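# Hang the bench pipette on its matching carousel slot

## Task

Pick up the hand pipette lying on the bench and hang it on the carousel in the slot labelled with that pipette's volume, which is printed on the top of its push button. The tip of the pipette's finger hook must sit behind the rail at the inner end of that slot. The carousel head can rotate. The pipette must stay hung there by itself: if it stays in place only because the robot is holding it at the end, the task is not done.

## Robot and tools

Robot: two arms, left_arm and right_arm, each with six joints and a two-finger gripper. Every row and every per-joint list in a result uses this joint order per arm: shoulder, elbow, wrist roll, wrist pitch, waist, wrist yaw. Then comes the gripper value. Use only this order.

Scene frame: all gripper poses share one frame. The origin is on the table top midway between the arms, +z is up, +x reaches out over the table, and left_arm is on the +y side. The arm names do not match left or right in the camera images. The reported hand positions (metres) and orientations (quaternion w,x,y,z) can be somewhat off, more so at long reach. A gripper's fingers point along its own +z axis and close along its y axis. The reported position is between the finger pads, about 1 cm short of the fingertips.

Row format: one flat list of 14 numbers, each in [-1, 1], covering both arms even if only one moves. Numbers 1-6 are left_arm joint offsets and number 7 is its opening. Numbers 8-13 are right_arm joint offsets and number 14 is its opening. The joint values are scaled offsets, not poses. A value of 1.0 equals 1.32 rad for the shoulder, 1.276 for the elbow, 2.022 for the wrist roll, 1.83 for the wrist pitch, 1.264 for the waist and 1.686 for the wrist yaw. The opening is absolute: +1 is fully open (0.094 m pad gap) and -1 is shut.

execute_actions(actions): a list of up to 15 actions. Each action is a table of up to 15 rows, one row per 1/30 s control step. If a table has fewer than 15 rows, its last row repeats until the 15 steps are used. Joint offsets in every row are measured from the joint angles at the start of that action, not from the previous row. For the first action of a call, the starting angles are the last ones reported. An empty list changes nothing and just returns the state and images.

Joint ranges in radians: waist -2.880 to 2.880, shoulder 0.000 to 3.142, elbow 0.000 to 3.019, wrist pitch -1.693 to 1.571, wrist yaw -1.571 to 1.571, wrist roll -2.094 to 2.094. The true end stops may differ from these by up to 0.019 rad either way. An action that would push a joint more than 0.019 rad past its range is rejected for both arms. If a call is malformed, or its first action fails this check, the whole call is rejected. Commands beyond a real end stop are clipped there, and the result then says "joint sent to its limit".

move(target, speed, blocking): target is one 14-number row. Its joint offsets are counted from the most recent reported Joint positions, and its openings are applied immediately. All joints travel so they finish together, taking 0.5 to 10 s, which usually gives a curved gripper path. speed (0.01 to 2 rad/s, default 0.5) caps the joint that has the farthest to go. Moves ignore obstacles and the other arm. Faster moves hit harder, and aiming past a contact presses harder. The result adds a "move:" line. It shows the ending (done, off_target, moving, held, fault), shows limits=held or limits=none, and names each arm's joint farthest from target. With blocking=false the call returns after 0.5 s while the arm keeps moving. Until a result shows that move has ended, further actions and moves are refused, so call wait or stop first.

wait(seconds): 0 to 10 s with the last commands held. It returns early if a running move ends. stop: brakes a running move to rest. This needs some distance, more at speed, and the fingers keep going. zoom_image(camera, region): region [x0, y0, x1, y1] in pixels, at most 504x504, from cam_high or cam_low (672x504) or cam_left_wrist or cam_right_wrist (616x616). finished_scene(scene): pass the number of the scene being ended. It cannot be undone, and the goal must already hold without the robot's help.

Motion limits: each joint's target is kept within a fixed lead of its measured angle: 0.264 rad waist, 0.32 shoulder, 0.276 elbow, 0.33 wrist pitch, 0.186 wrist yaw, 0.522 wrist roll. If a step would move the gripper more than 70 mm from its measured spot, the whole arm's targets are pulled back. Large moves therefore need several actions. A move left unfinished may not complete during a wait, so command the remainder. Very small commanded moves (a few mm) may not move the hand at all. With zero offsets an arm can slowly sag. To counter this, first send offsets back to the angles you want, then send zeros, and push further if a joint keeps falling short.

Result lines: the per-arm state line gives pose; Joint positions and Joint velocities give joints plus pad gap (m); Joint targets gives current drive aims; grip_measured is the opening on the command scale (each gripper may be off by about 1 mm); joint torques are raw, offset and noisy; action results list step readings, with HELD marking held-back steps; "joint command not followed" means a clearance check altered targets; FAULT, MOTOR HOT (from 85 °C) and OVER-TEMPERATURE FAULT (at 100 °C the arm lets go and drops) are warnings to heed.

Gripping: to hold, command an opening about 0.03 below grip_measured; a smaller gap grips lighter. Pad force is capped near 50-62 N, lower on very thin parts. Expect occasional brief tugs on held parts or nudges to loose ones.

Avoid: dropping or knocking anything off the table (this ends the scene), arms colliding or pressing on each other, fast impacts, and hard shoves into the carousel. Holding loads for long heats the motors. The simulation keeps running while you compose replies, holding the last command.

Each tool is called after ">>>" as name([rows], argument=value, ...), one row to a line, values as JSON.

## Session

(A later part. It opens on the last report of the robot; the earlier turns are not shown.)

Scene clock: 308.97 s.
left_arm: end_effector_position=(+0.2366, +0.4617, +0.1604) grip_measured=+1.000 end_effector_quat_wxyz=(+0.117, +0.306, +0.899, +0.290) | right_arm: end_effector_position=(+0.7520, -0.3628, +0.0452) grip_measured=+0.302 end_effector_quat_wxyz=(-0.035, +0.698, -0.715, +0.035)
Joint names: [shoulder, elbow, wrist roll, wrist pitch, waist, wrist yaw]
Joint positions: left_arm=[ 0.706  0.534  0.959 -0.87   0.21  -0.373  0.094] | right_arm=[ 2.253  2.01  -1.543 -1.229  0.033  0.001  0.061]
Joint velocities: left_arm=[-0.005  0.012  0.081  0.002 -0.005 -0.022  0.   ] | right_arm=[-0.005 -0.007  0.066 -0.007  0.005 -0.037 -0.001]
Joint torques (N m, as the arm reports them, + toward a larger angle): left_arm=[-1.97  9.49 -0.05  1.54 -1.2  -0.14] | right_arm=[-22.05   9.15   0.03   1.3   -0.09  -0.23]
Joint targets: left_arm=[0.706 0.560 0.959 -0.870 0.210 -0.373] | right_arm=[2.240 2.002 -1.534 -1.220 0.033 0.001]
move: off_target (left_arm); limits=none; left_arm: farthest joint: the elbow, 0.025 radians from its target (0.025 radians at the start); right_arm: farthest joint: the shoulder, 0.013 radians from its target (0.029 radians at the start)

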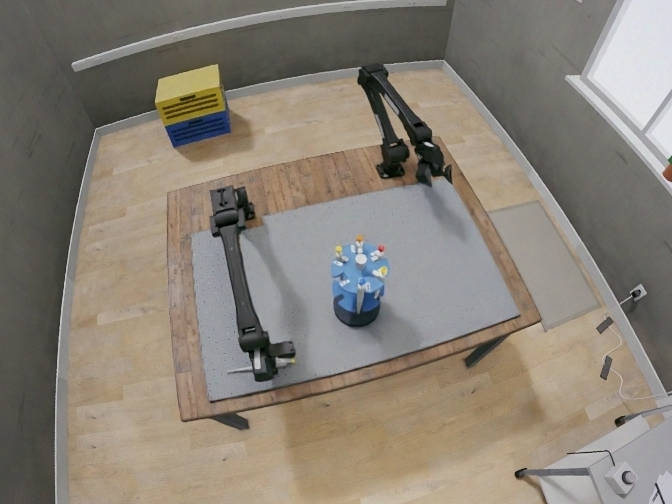

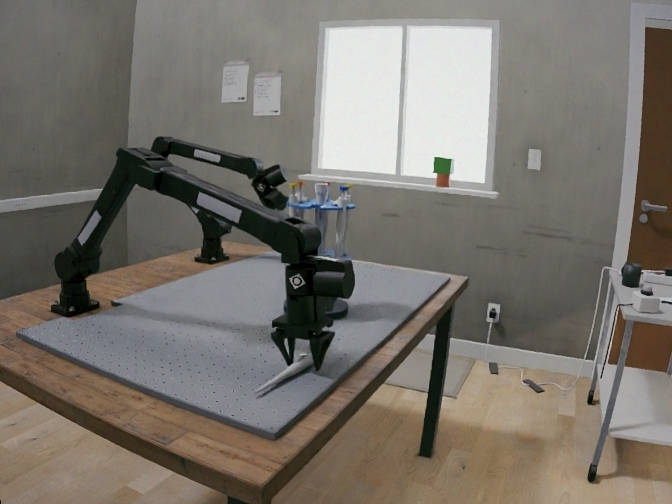

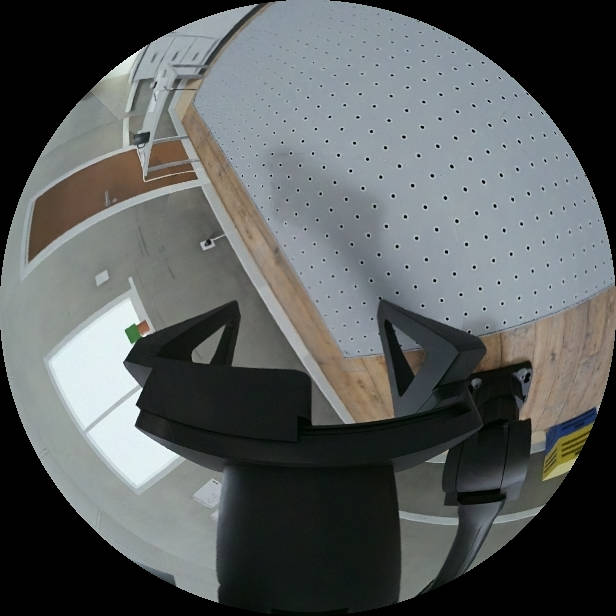

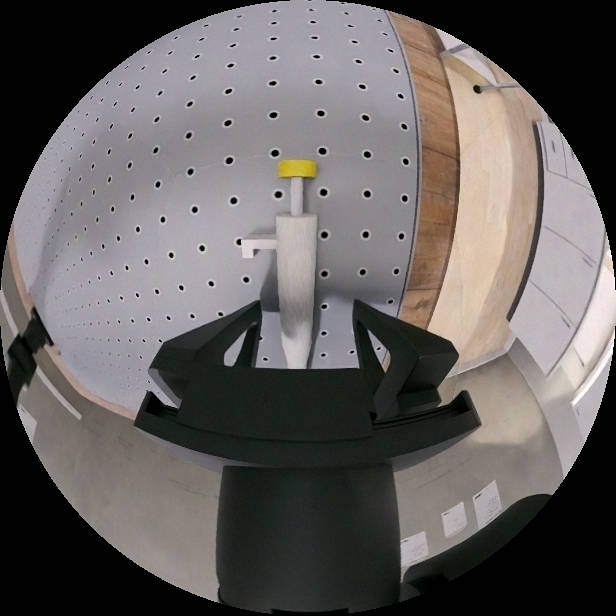

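>>> move(target=[0,0.02,0,0,0,0,1, 0.021,-0.022,0,0.005,0,0,0.0], speed=0.1)

Scene clock: 323.67 s.
left_arm: end_effector_position=(+0.2366, +0.4617, +0.1604) grip_measured=+1.000 end_effector_quat_wxyz=(+0.117, +0.306, +0.899, +0.290) | right_arm: end_effector_position=(+0.7477, -0.3629, +0.0394) grip_measured=+0.002 end_effector_quat_wxyz=(-0.030, +0.698, -0.715, +0.030)
Joint names: [shoulder, elbow, wrist roll, wrist pitch, waist, wrist yaw]
Joint positions: left_arm=[ 0.706  0.534  0.959 -0.87   0.21  -0.373  0.094] | right_arm=[ 2.254  1.997 -1.542 -1.228  0.033  0.001  0.047]
Joint velocities: left_arm=[-0.015 -0.012 -0.022 -0.007 -0.005 -0.11   0.   ] | right_arm=[ 0.005 -0.007 -0.007 -0.027 -0.005  0.051 -0.001]
Joint torques (N m, as the arm reports them, + toward a larger angle): left_arm=[-1.97  9.5  -0.05  1.53 -1.18 -0.14] | right_arm=[-19.06   8.47  -0.03   1.24  -0.08  -0.23]
Joint targets: left_arm=[0.706 0.560 0.959 -0.870 0.210 -0.373] | right_arm=[2.280 1.982 -1.542 -1.220 0.033 0.001]
move: off_target (left_arm, right_arm); limits=none; left_arm: farthest joint: the elbow, 0.025 radians from its target (0.025 radians at the start); right_arm: farthest joint: the shoulder, 0.027 radians from its target (0.028 radians at the start)

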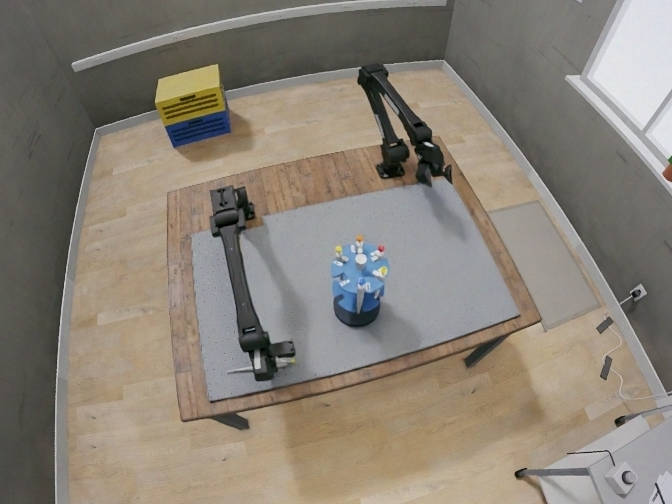

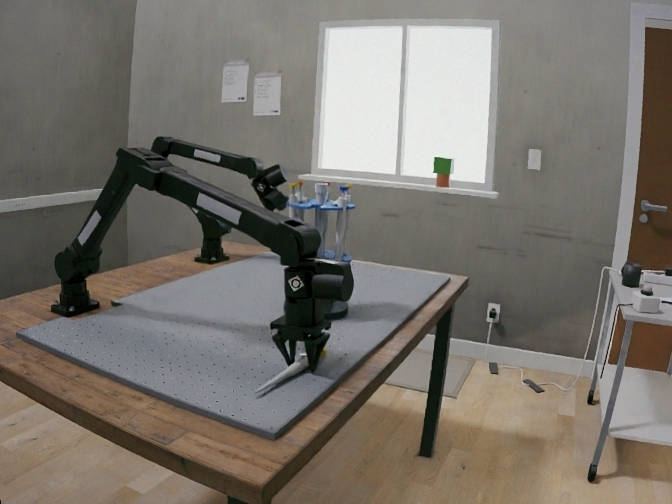

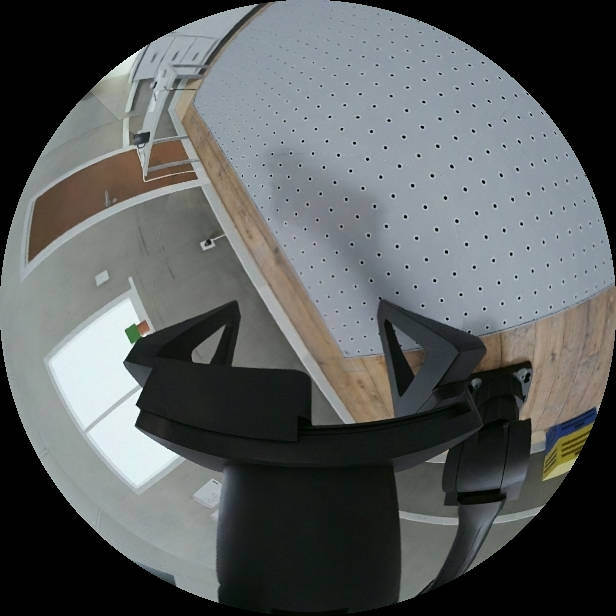

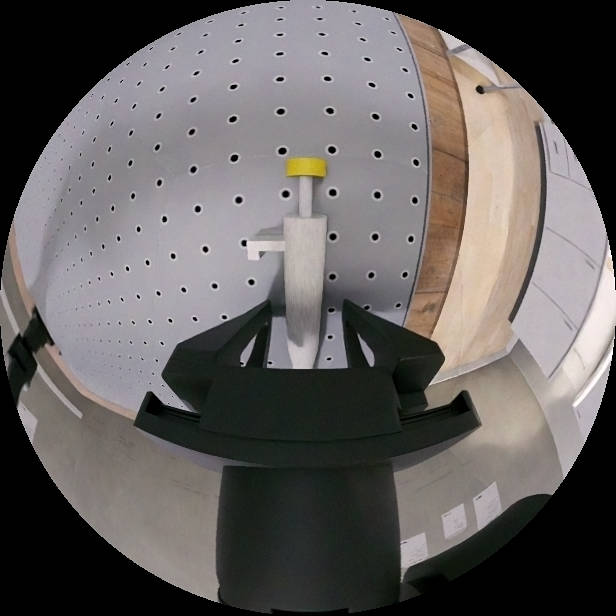

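>>> move(target=[0,0.02,0,0,0,0,1, 0.033,-0.005,0,0.004,0,0,0.0], speed=0.1)

>>> zoom_image(camera="cam_low", region=[250, 310, 360, 400])

Scene clock: 331.03 s.
left_arm: end_effector_position=(+0.2366, +0.4617, +0.1604) grip_measured=+1.000 end_effector_quat_wxyz=(+0.117, +0.306, +0.899, +0.290) | right_arm: end_effector_position=(+0.7476, -0.3629, +0.0392) grip_measured=+0.002 end_effector_quat_wxyz=(-0.030, +0.698, -0.715, +0.030)
Joint names: [shoulder, elbow, wrist roll, wrist pitch, waist, wrist yaw]
Joint positions: left_arm=[ 0.706  0.534  0.959 -0.87   0.21  -0.373  0.094] | right_arm=[ 2.254  1.997 -1.542 -1.228  0.033  0.001  0.047]
Joint velocities: left_arm=[ 0.024  0.012 -0.007  0.017 -0.015 -0.051  0.   ] | right_arm=[ 0.005  0.017 -0.007  0.007 -0.005 -0.066  0.   ]
Joint torques (N m, as the arm reports them, + toward a larger angle): left_arm=[-1.98  9.48 -0.05  1.53 -1.21 -0.14] | right_arm=[-17.66   9.24  -0.01   1.21   0.1   -0.23]
Joint targets: left_arm=[0.706 0.560 0.959 -0.870 0.210 -0.373] | right_arm=[2.297 1.991 -1.542 -1.221 0.033 0.001]
move: off_target (left_arm, right_arm); limits=none; left_arm: farthest joint: the elbow, 0.025 radians from its target (0.025 radians at the start); right_arm: farthest joint: the shoulder, 0.044 radians from its target (0.044 radians at the start)

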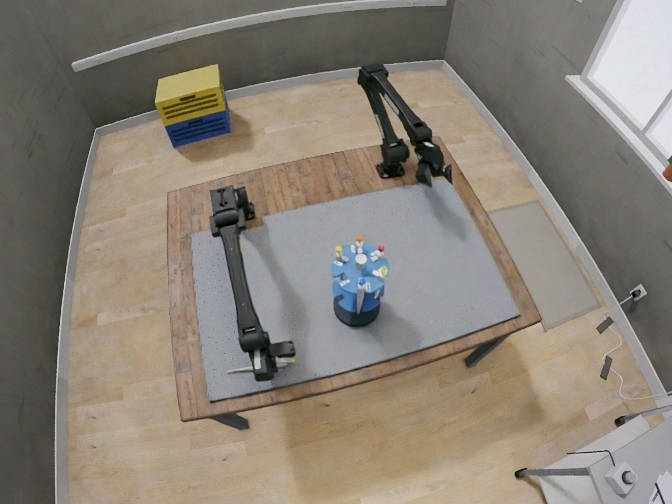

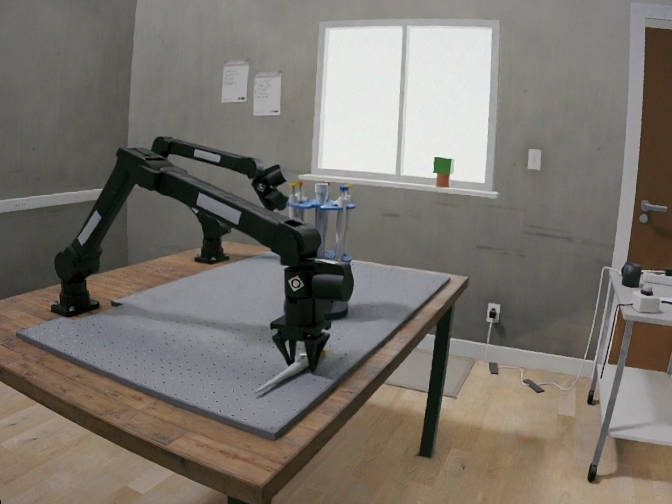

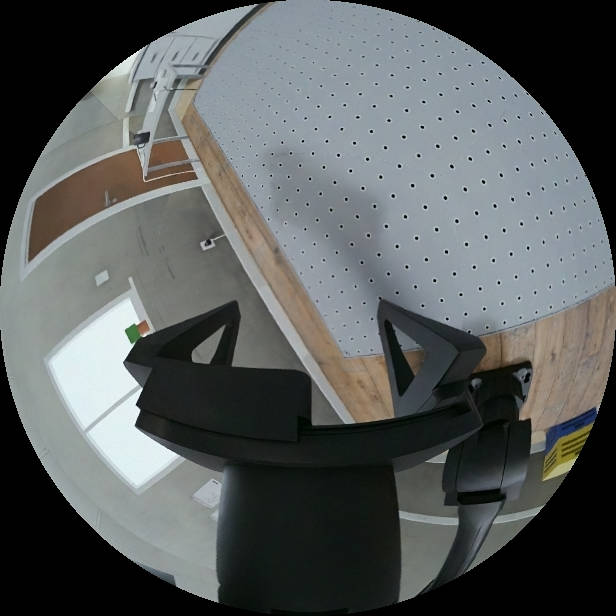

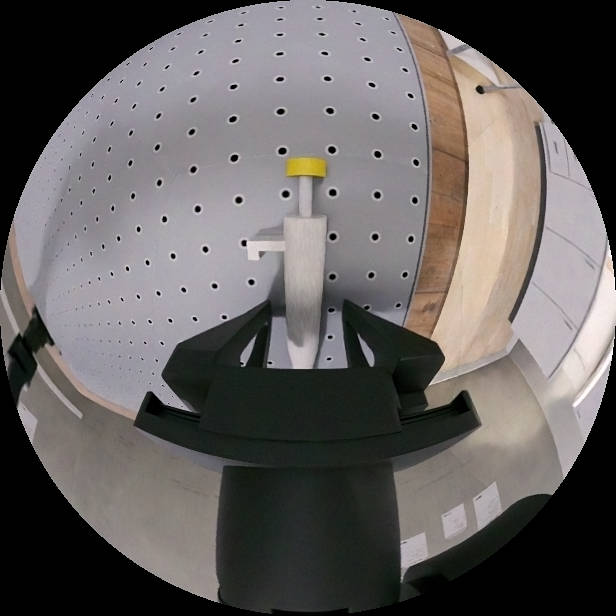

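Region (250, 310, 360, 400) of cam_low's 672x504 image, scaled by 4.582, with more detail than that image has; it fills the top 412 rows of this view, and the rest is white.

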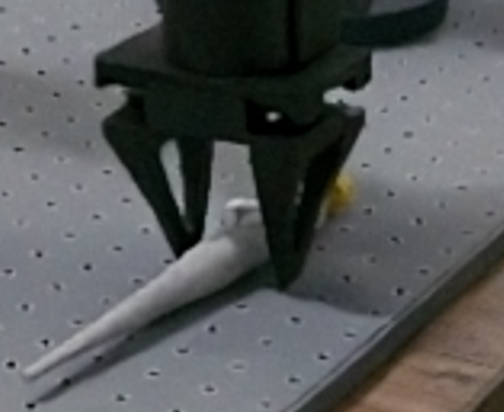

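>>> move(target=[0,0.02,0,0,0,0,1, -0.012,0,0,0.004,0,0,0.0], speed=0.1)

>>> move(target=[0,0.02,0,0,0,0,1, -0.008,0,0,0.004,0,0,-0.5], speed=0.1)

Scene clock: 339.77 s.
left_arm: end_effector_position=(+0.2366, +0.4617, +0.1604) grip_measured=+1.000 end_effector_quat_wxyz=(+0.117, +0.306, +0.899, +0.290) | right_arm: end_effector_position=(+0.7477, -0.3629, +0.0400) grip_measured=+0.002 end_effector_quat_wxyz=(-0.031, +0.698, -0.715, +0.031)
Joint names: [shoulder, elbow, wrist roll, wrist pitch, waist, wrist yaw]
Joint positions: left_arm=[ 0.706  0.534  0.959 -0.87   0.21  -0.373  0.094] | right_arm=[ 2.253  1.997 -1.542 -1.228  0.033  0.001  0.047]
Joint velocities: left_arm=[-0.015 -0.007 -0.022  0.002  0.005  0.022  0.   ] | right_arm=[-0.005  0.017 -0.066 -0.007 -0.015 -0.022  0.   ]
Joint torques (N m, as the arm reports them, + toward a larger angle): left_arm=[-1.97  9.46 -0.05  1.54 -1.22 -0.14] | right_arm=[-22.08   9.87  -0.01   1.2   -0.09  -0.23]
Joint targets: left_arm=[0.706 0.560 0.959 -0.870 0.210 -0.373] | right_arm=[2.238 1.997 -1.542 -1.221 0.033 0.001]
move: off_target (left_arm); limits=none; left_arm: farthest joint: the elbow, 0.025 radians from its target (0.025 radians at the start); right_arm: farthest joint: the shoulder, 0.015 radians from its target (0.016 radians at the start)

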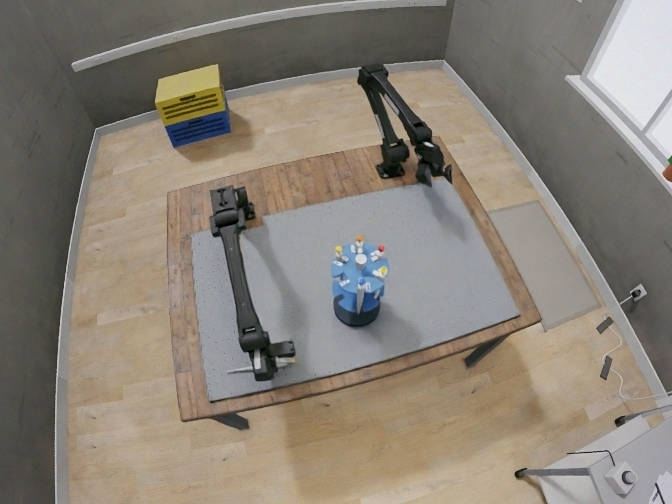

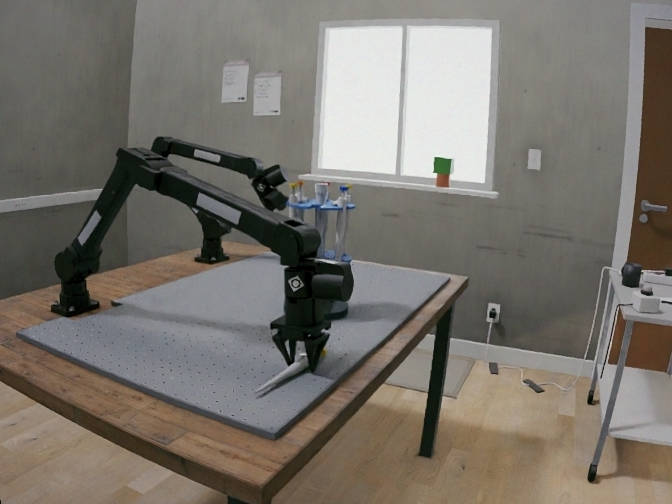

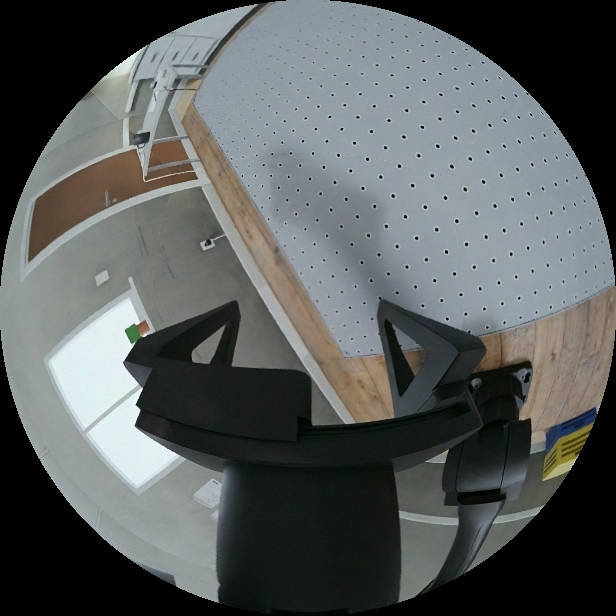

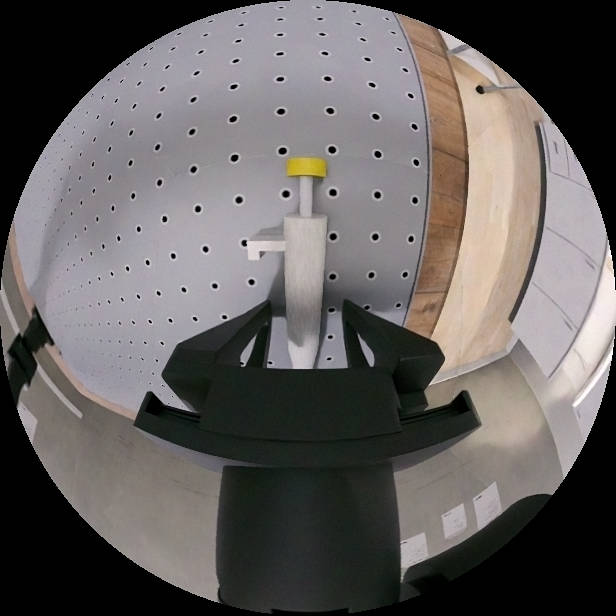

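Scene clock: 340.47 s.
left_arm: end_effector_position=(+0.2366, +0.4617, +0.1604) grip_measured=+1.000 end_effector_quat_wxyz=(+0.117, +0.306, +0.899, +0.290) | right_arm: end_effector_position=(+0.7477, -0.3629, +0.0400) grip_measured=-0.498 end_effector_quat_wxyz=(-0.031, +0.698, -0.715, +0.031)
Joint names: [shoulder, elbow, wrist roll, wrist pitch, waist, wrist yaw]
Joint positions: left_arm=[ 0.706  0.534  0.959 -0.87   0.21  -0.373  0.094] | right_arm=[ 2.253  1.997 -1.542 -1.228  0.033  0.001  0.024]
Joint velocities: left_arm=[-0.005 -0.007 -0.081 -0.002 -0.015  0.007  0.   ] | right_arm=[ 0.005  0.012 -0.022 -0.002  0.005  0.007  0.   ]
Joint torques (N m, as the arm reports them, + toward a larger angle): left_arm=[-2.    9.49 -0.05  1.53 -1.24 -0.15] | right_arm=[-21.92   9.85  -0.03   1.22   0.03  -0.24]
Joint targets: left_arm=[0.706 0.560 0.959 -0.870 0.210 -0.373] | right_arm=[2.242 1.997 -1.542 -1.221 0.033 0.001]
move: off_target (left_arm); limits=none; left_arm: farthest joint: the elbow, 0.025 radians from its target (0.025 radians at the start); right_arm: farthest joint: the shoulder, 0.010 radians from its target (0.010 radians at the start)

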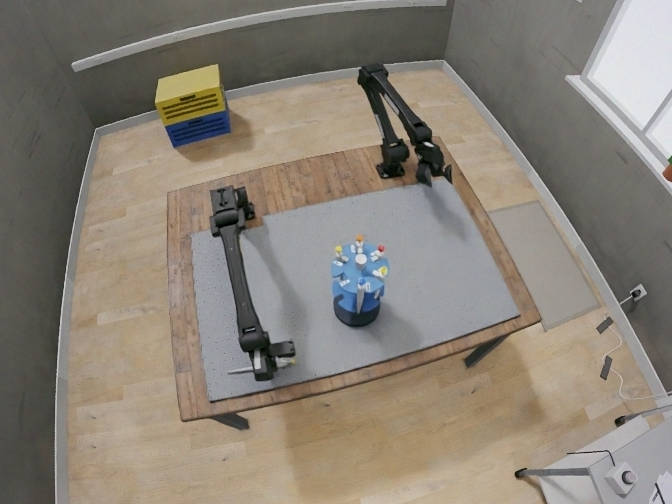

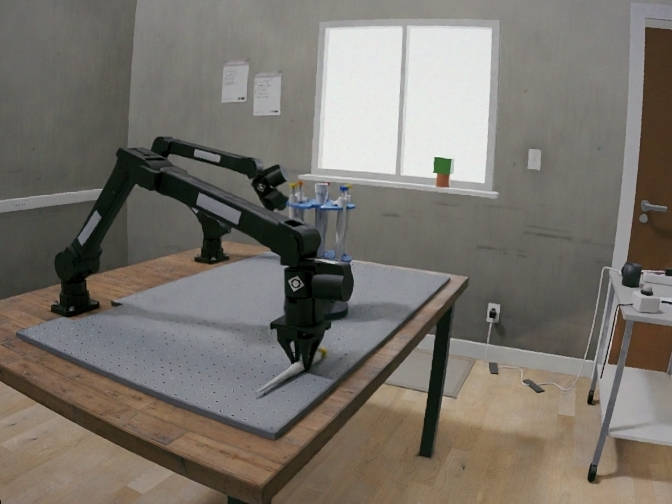

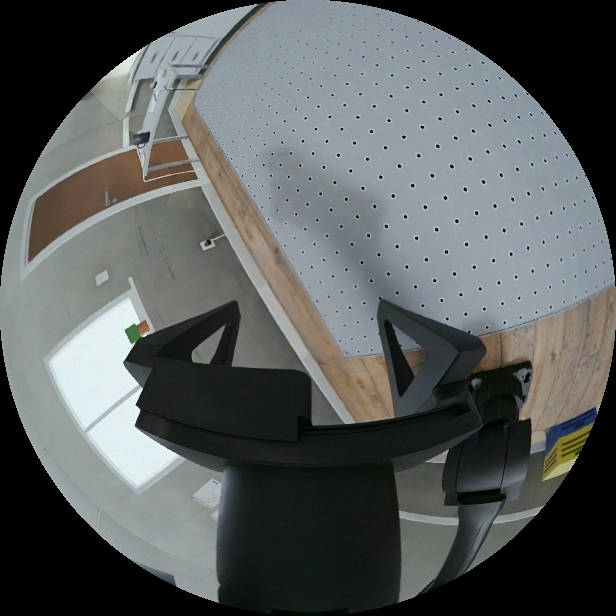

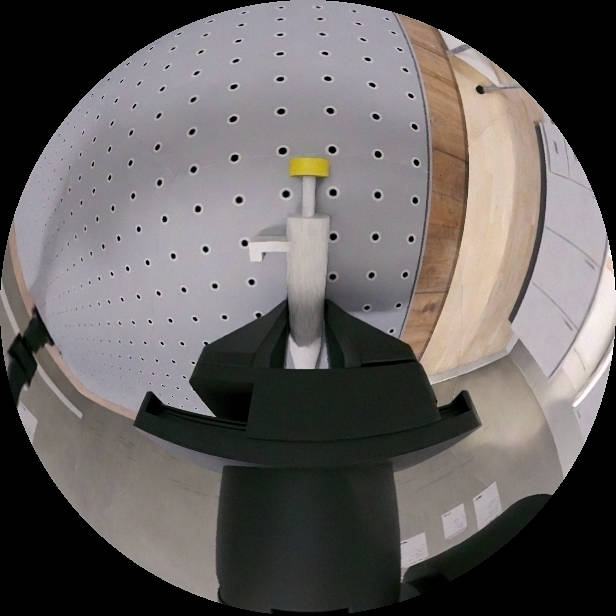

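>>> move(target=[0,0.02,0,0,0,0,1, -0.008,0,0,0.004,0,0,-0.56], speed=0.1)

Scene clock: 346.40 s.
left_arm: end_effector_position=(+0.2366, +0.4617, +0.1604) grip_measured=+1.000 end_effector_quat_wxyz=(+0.117, +0.306, +0.899, +0.290) | right_arm: end_effector_position=(+0.7477, -0.3629, +0.0400) grip_measured=-0.552 end_effector_quat_wxyz=(-0.031, +0.698, -0.715, +0.031)
Joint names: [shoulder, elbow, wrist roll, wrist pitch, waist, wrist yaw]
Joint positions: left_arm=[ 0.706  0.534  0.959 -0.87   0.21  -0.373  0.094] | right_arm=[ 2.253  1.997 -1.542 -1.228  0.033  0.001  0.021]
Joint velocities: left_arm=[-0.005  0.002 -0.007 -0.002  0.005  0.022  0.   ] | right_arm=[-0.005  0.002  0.007 -0.017 -0.015  0.037 -0.001]
Joint torques (N m, as the arm reports them, + toward a larger angle): left_arm=[-2.04  9.49 -0.05  1.53 -1.19 -0.14] | right_arm=[-21.79   9.85  -0.02   1.17   0.    -0.23]
Joint targets: left_arm=[0.706 0.560 0.959 -0.870 0.210 -0.373] | right_arm=[2.242 1.997 -1.542 -1.221 0.033 0.001]
move: off_target (left_arm); limits=none; left_arm: farthest joint: the elbow, 0.025 radians from its target (0.025 radians at the start); right_arm: farthest joint: the shoulder, 0.010 radians from its target (0.010 radians at the start)

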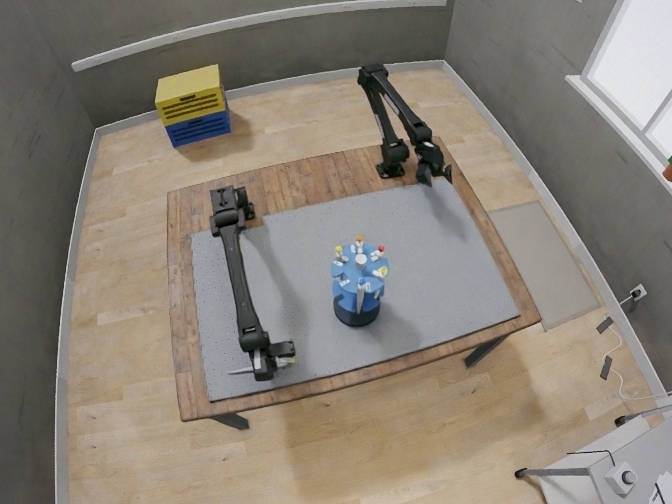

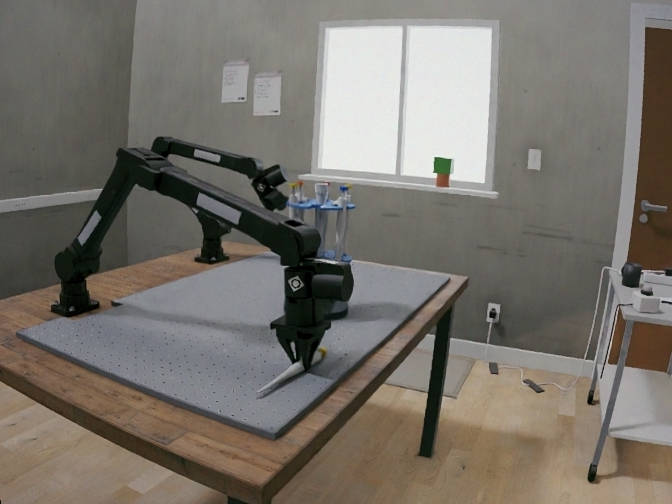

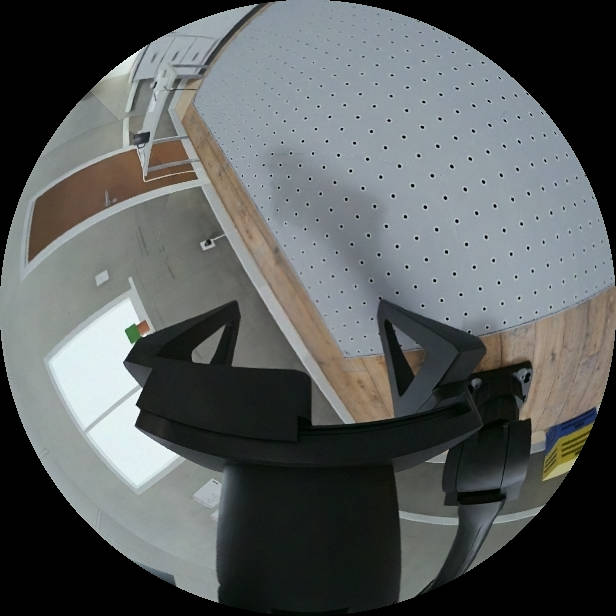

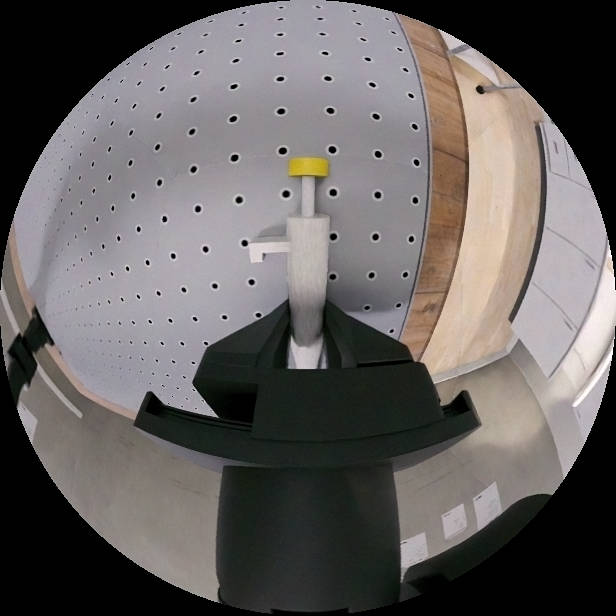

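>>> move(target=[0,0.02,0,0,0,0,1, -0.008,0,0,0.004,0,0,-0.585])

>>> move(target=[0,0.02,0,0,0,0,1, -0.05,0,0,0.004,0,0,-0.585], speed=0.2)

>>> move(target=[0,0.02,0,0,0,0,1, -0.46,-0.72,0,0.15,0,0,-0.585], speed=0.6)

Scene clock: 369.60 s.
left_arm: end_effector_position=(+0.2366, +0.4617, +0.1604) grip_measured=+1.000 end_effector_quat_wxyz=(+0.117, +0.306, +0.899, +0.290) | right_arm: end_effector_position=(+0.7477, -0.3629, +0.0400) grip_measured=-0.569 end_effector_quat_wxyz=(-0.031, +0.698, -0.715, +0.031)
Joint names: [shoulder, elbow, wrist roll, wrist pitch, waist, wrist yaw]
Joint positions: left_arm=[ 0.706  0.534  0.959 -0.87   0.21  -0.373  0.094] | right_arm=[ 2.253  1.997 -1.542 -1.228  0.033  0.001  0.02 ]
Joint velocities: left_arm=[-0.005  0.007  0.037 -0.002 -0.005 -0.037  0.   ] | right_arm=[-0.005  0.007  0.066 -0.022  0.015  0.051 -0.   ]
Joint torques (N m, as the arm reports them, + toward a larger angle): left_arm=[-2.02  9.48 -0.05  1.53 -1.24 -0.14] | right_arm=[-22.     9.87  -0.02   1.18   0.09  -0.23]
Joint targets: left_arm=[0.706 0.560 0.959 -0.870 0.210 -0.373] | right_arm=[2.242 1.997 -1.542 -1.221 0.033 0.001]
move: off_target (left_arm); limits=none; left_arm: farthest joint: the elbow, 0.025 radians from its target (0.025 radians at the start); right_arm: farthest joint: the shoulder, 0.010 radians from its target (0.010 radians at the start)

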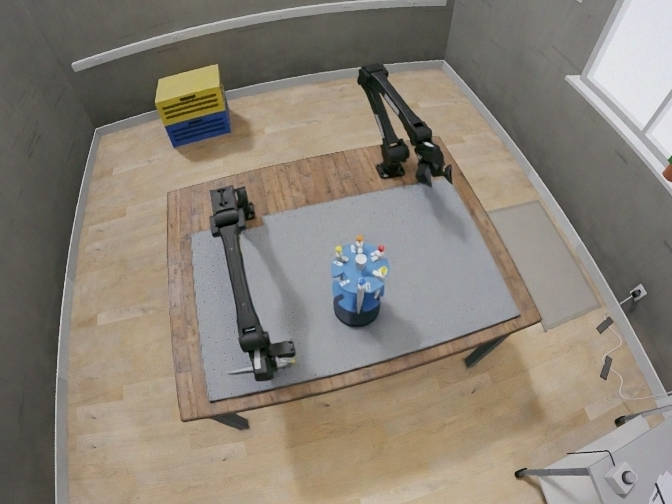

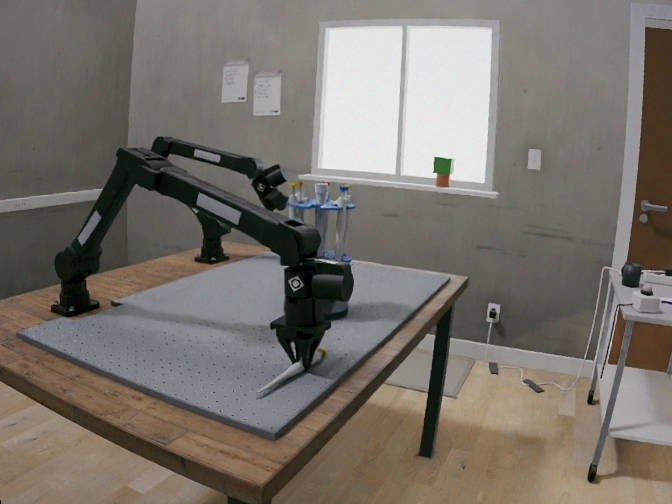

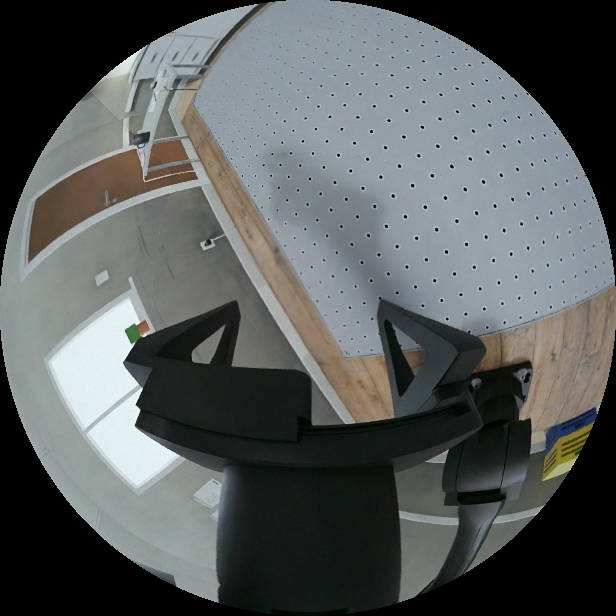

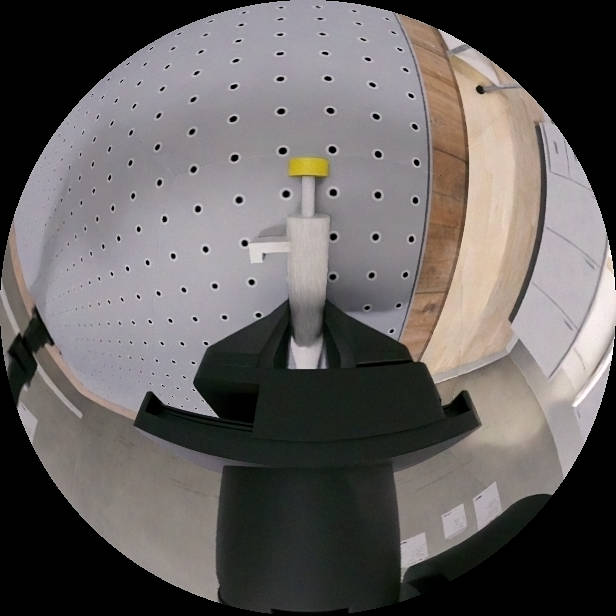

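Scene clock: 370.53 s.
left_arm: end_effector_position=(+0.2366, +0.4617, +0.1604) grip_measured=+1.000 end_effector_quat_wxyz=(+0.117, +0.306, +0.899, +0.290) | right_arm: end_effector_position=(+0.7518, -0.3628, +0.0791) grip_measured=-0.569 end_effector_quat_wxyz=(-0.051, +0.697, -0.714, +0.050)
Joint names: [shoulder, elbow, wrist roll, wrist pitch, waist, wrist yaw]
Joint positions: left_arm=[ 0.706  0.534  0.959 -0.87   0.21  -0.373  0.094] | right_arm=[ 2.196  1.997 -1.542 -1.228  0.033  0.001  0.02 ]
Joint velocities: left_arm=[ 0.005 -0.007  0.022 -0.012 -0.005  0.095  0.   ] | right_arm=[-0.005  0.007  0.037 -0.002 -0.024  0.007  0.001]
Joint torques (N m, as the arm reports them, + toward a larger angle): left_arm=[-2.01  9.48 -0.05  1.53 -1.17 -0.14] | right_arm=[-21.45  10.06  -0.02   1.33  -0.03  -0.23]
Joint targets: left_arm=[0.706 0.560 0.959 -0.870 0.210 -0.373] | right_arm=[2.187 1.997 -1.542 -1.221 0.033 0.001]
move: off_target (left_arm); limits=none; left_arm: farthest joint: the elbow, 0.025 radians from its target (0.025 radians at the start); right_arm: farthest joint: the shoulder, 0.009 radians from its target (0.066 radians at the start)

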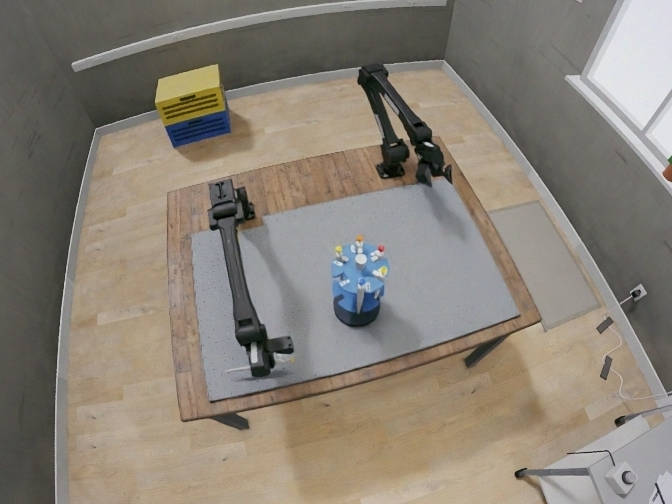

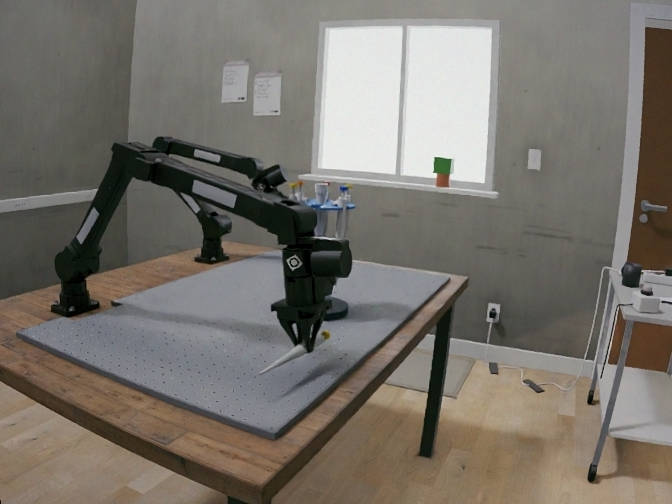

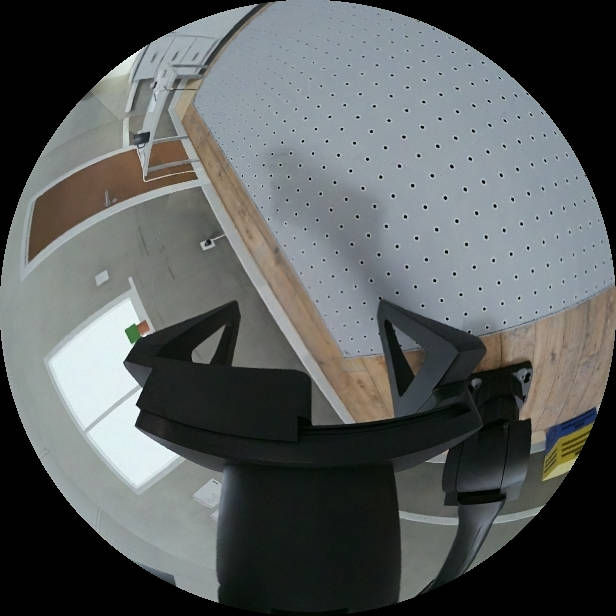

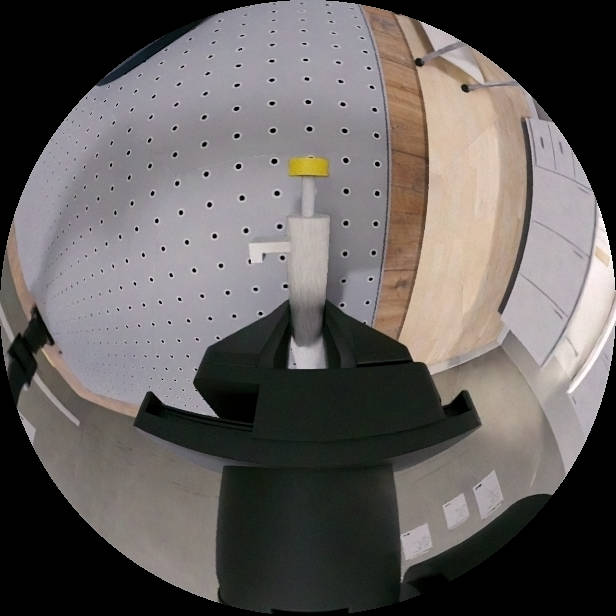

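Scene clock: 372.60 s.
left_arm: end_effector_position=(+0.2366, +0.4617, +0.1604) grip_measured=+1.000 end_effector_quat_wxyz=(+0.117, +0.306, +0.899, +0.290) | right_arm: end_effector_position=(+0.4965, -0.3640, +0.0724) grip_measured=-0.569 end_effector_quat_wxyz=(-0.031, +0.698, -0.715, +0.031)
Joint names: [shoulder, elbow, wrist roll, wrist pitch, waist, wrist yaw]
Joint positions: left_arm=[ 0.706  0.534  0.959 -0.87   0.21  -0.373  0.094] | right_arm=[ 1.598  1.078 -1.542 -0.963  0.033  0.001  0.02 ]
Joint velocities: left_arm=[-0.024 -0.007  0.007  0.002  0.005 -0.022  0.   ] | right_arm=[-0.024  0.012  0.007 -0.002 -0.015 -0.022 -0.001]
Joint torques (N m, as the arm reports them, + toward a larger angle): left_arm=[-2.01  9.49 -0.05  1.54 -1.15 -0.15] | right_arm=[-12.27   8.9   -0.02   1.29   0.01  -0.23]
Joint targets: left_arm=[0.706 0.560 0.959 -0.870 0.210 -0.373] | right_arm=[1.588 1.078 -1.542 -0.954 0.033 0.001]
move: off_target (left_arm); limits=none; left_arm: farthest joint: the elbow, 0.025 radians from its target (0.025 radians at the start); right_arm: farthest joint: the wrist pitch, 0.010 radians from its target (0.275 radians at the start)

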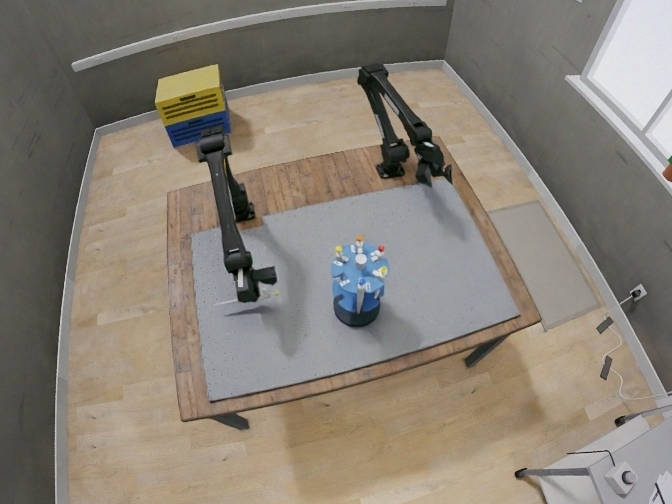

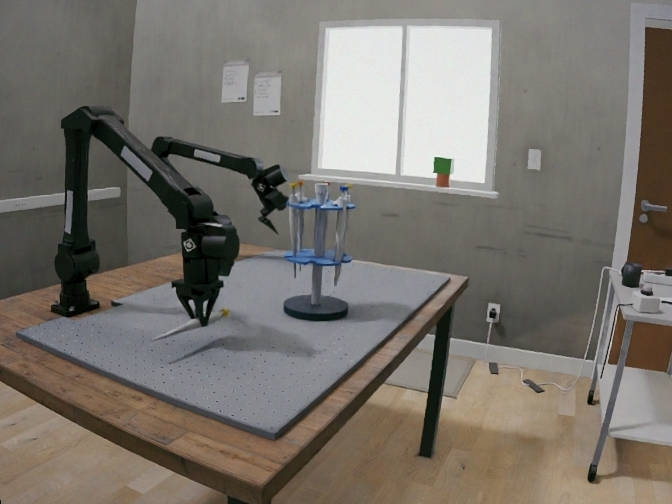

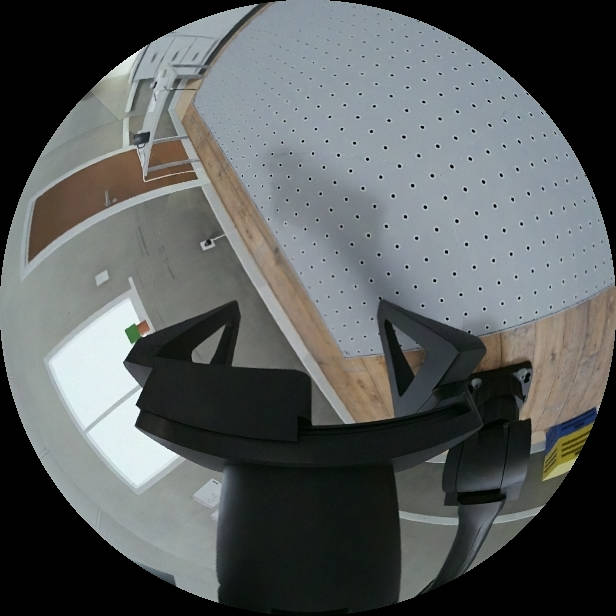

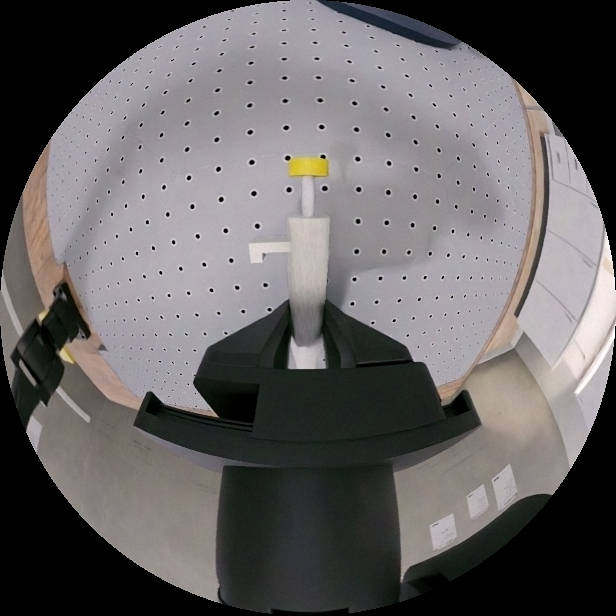

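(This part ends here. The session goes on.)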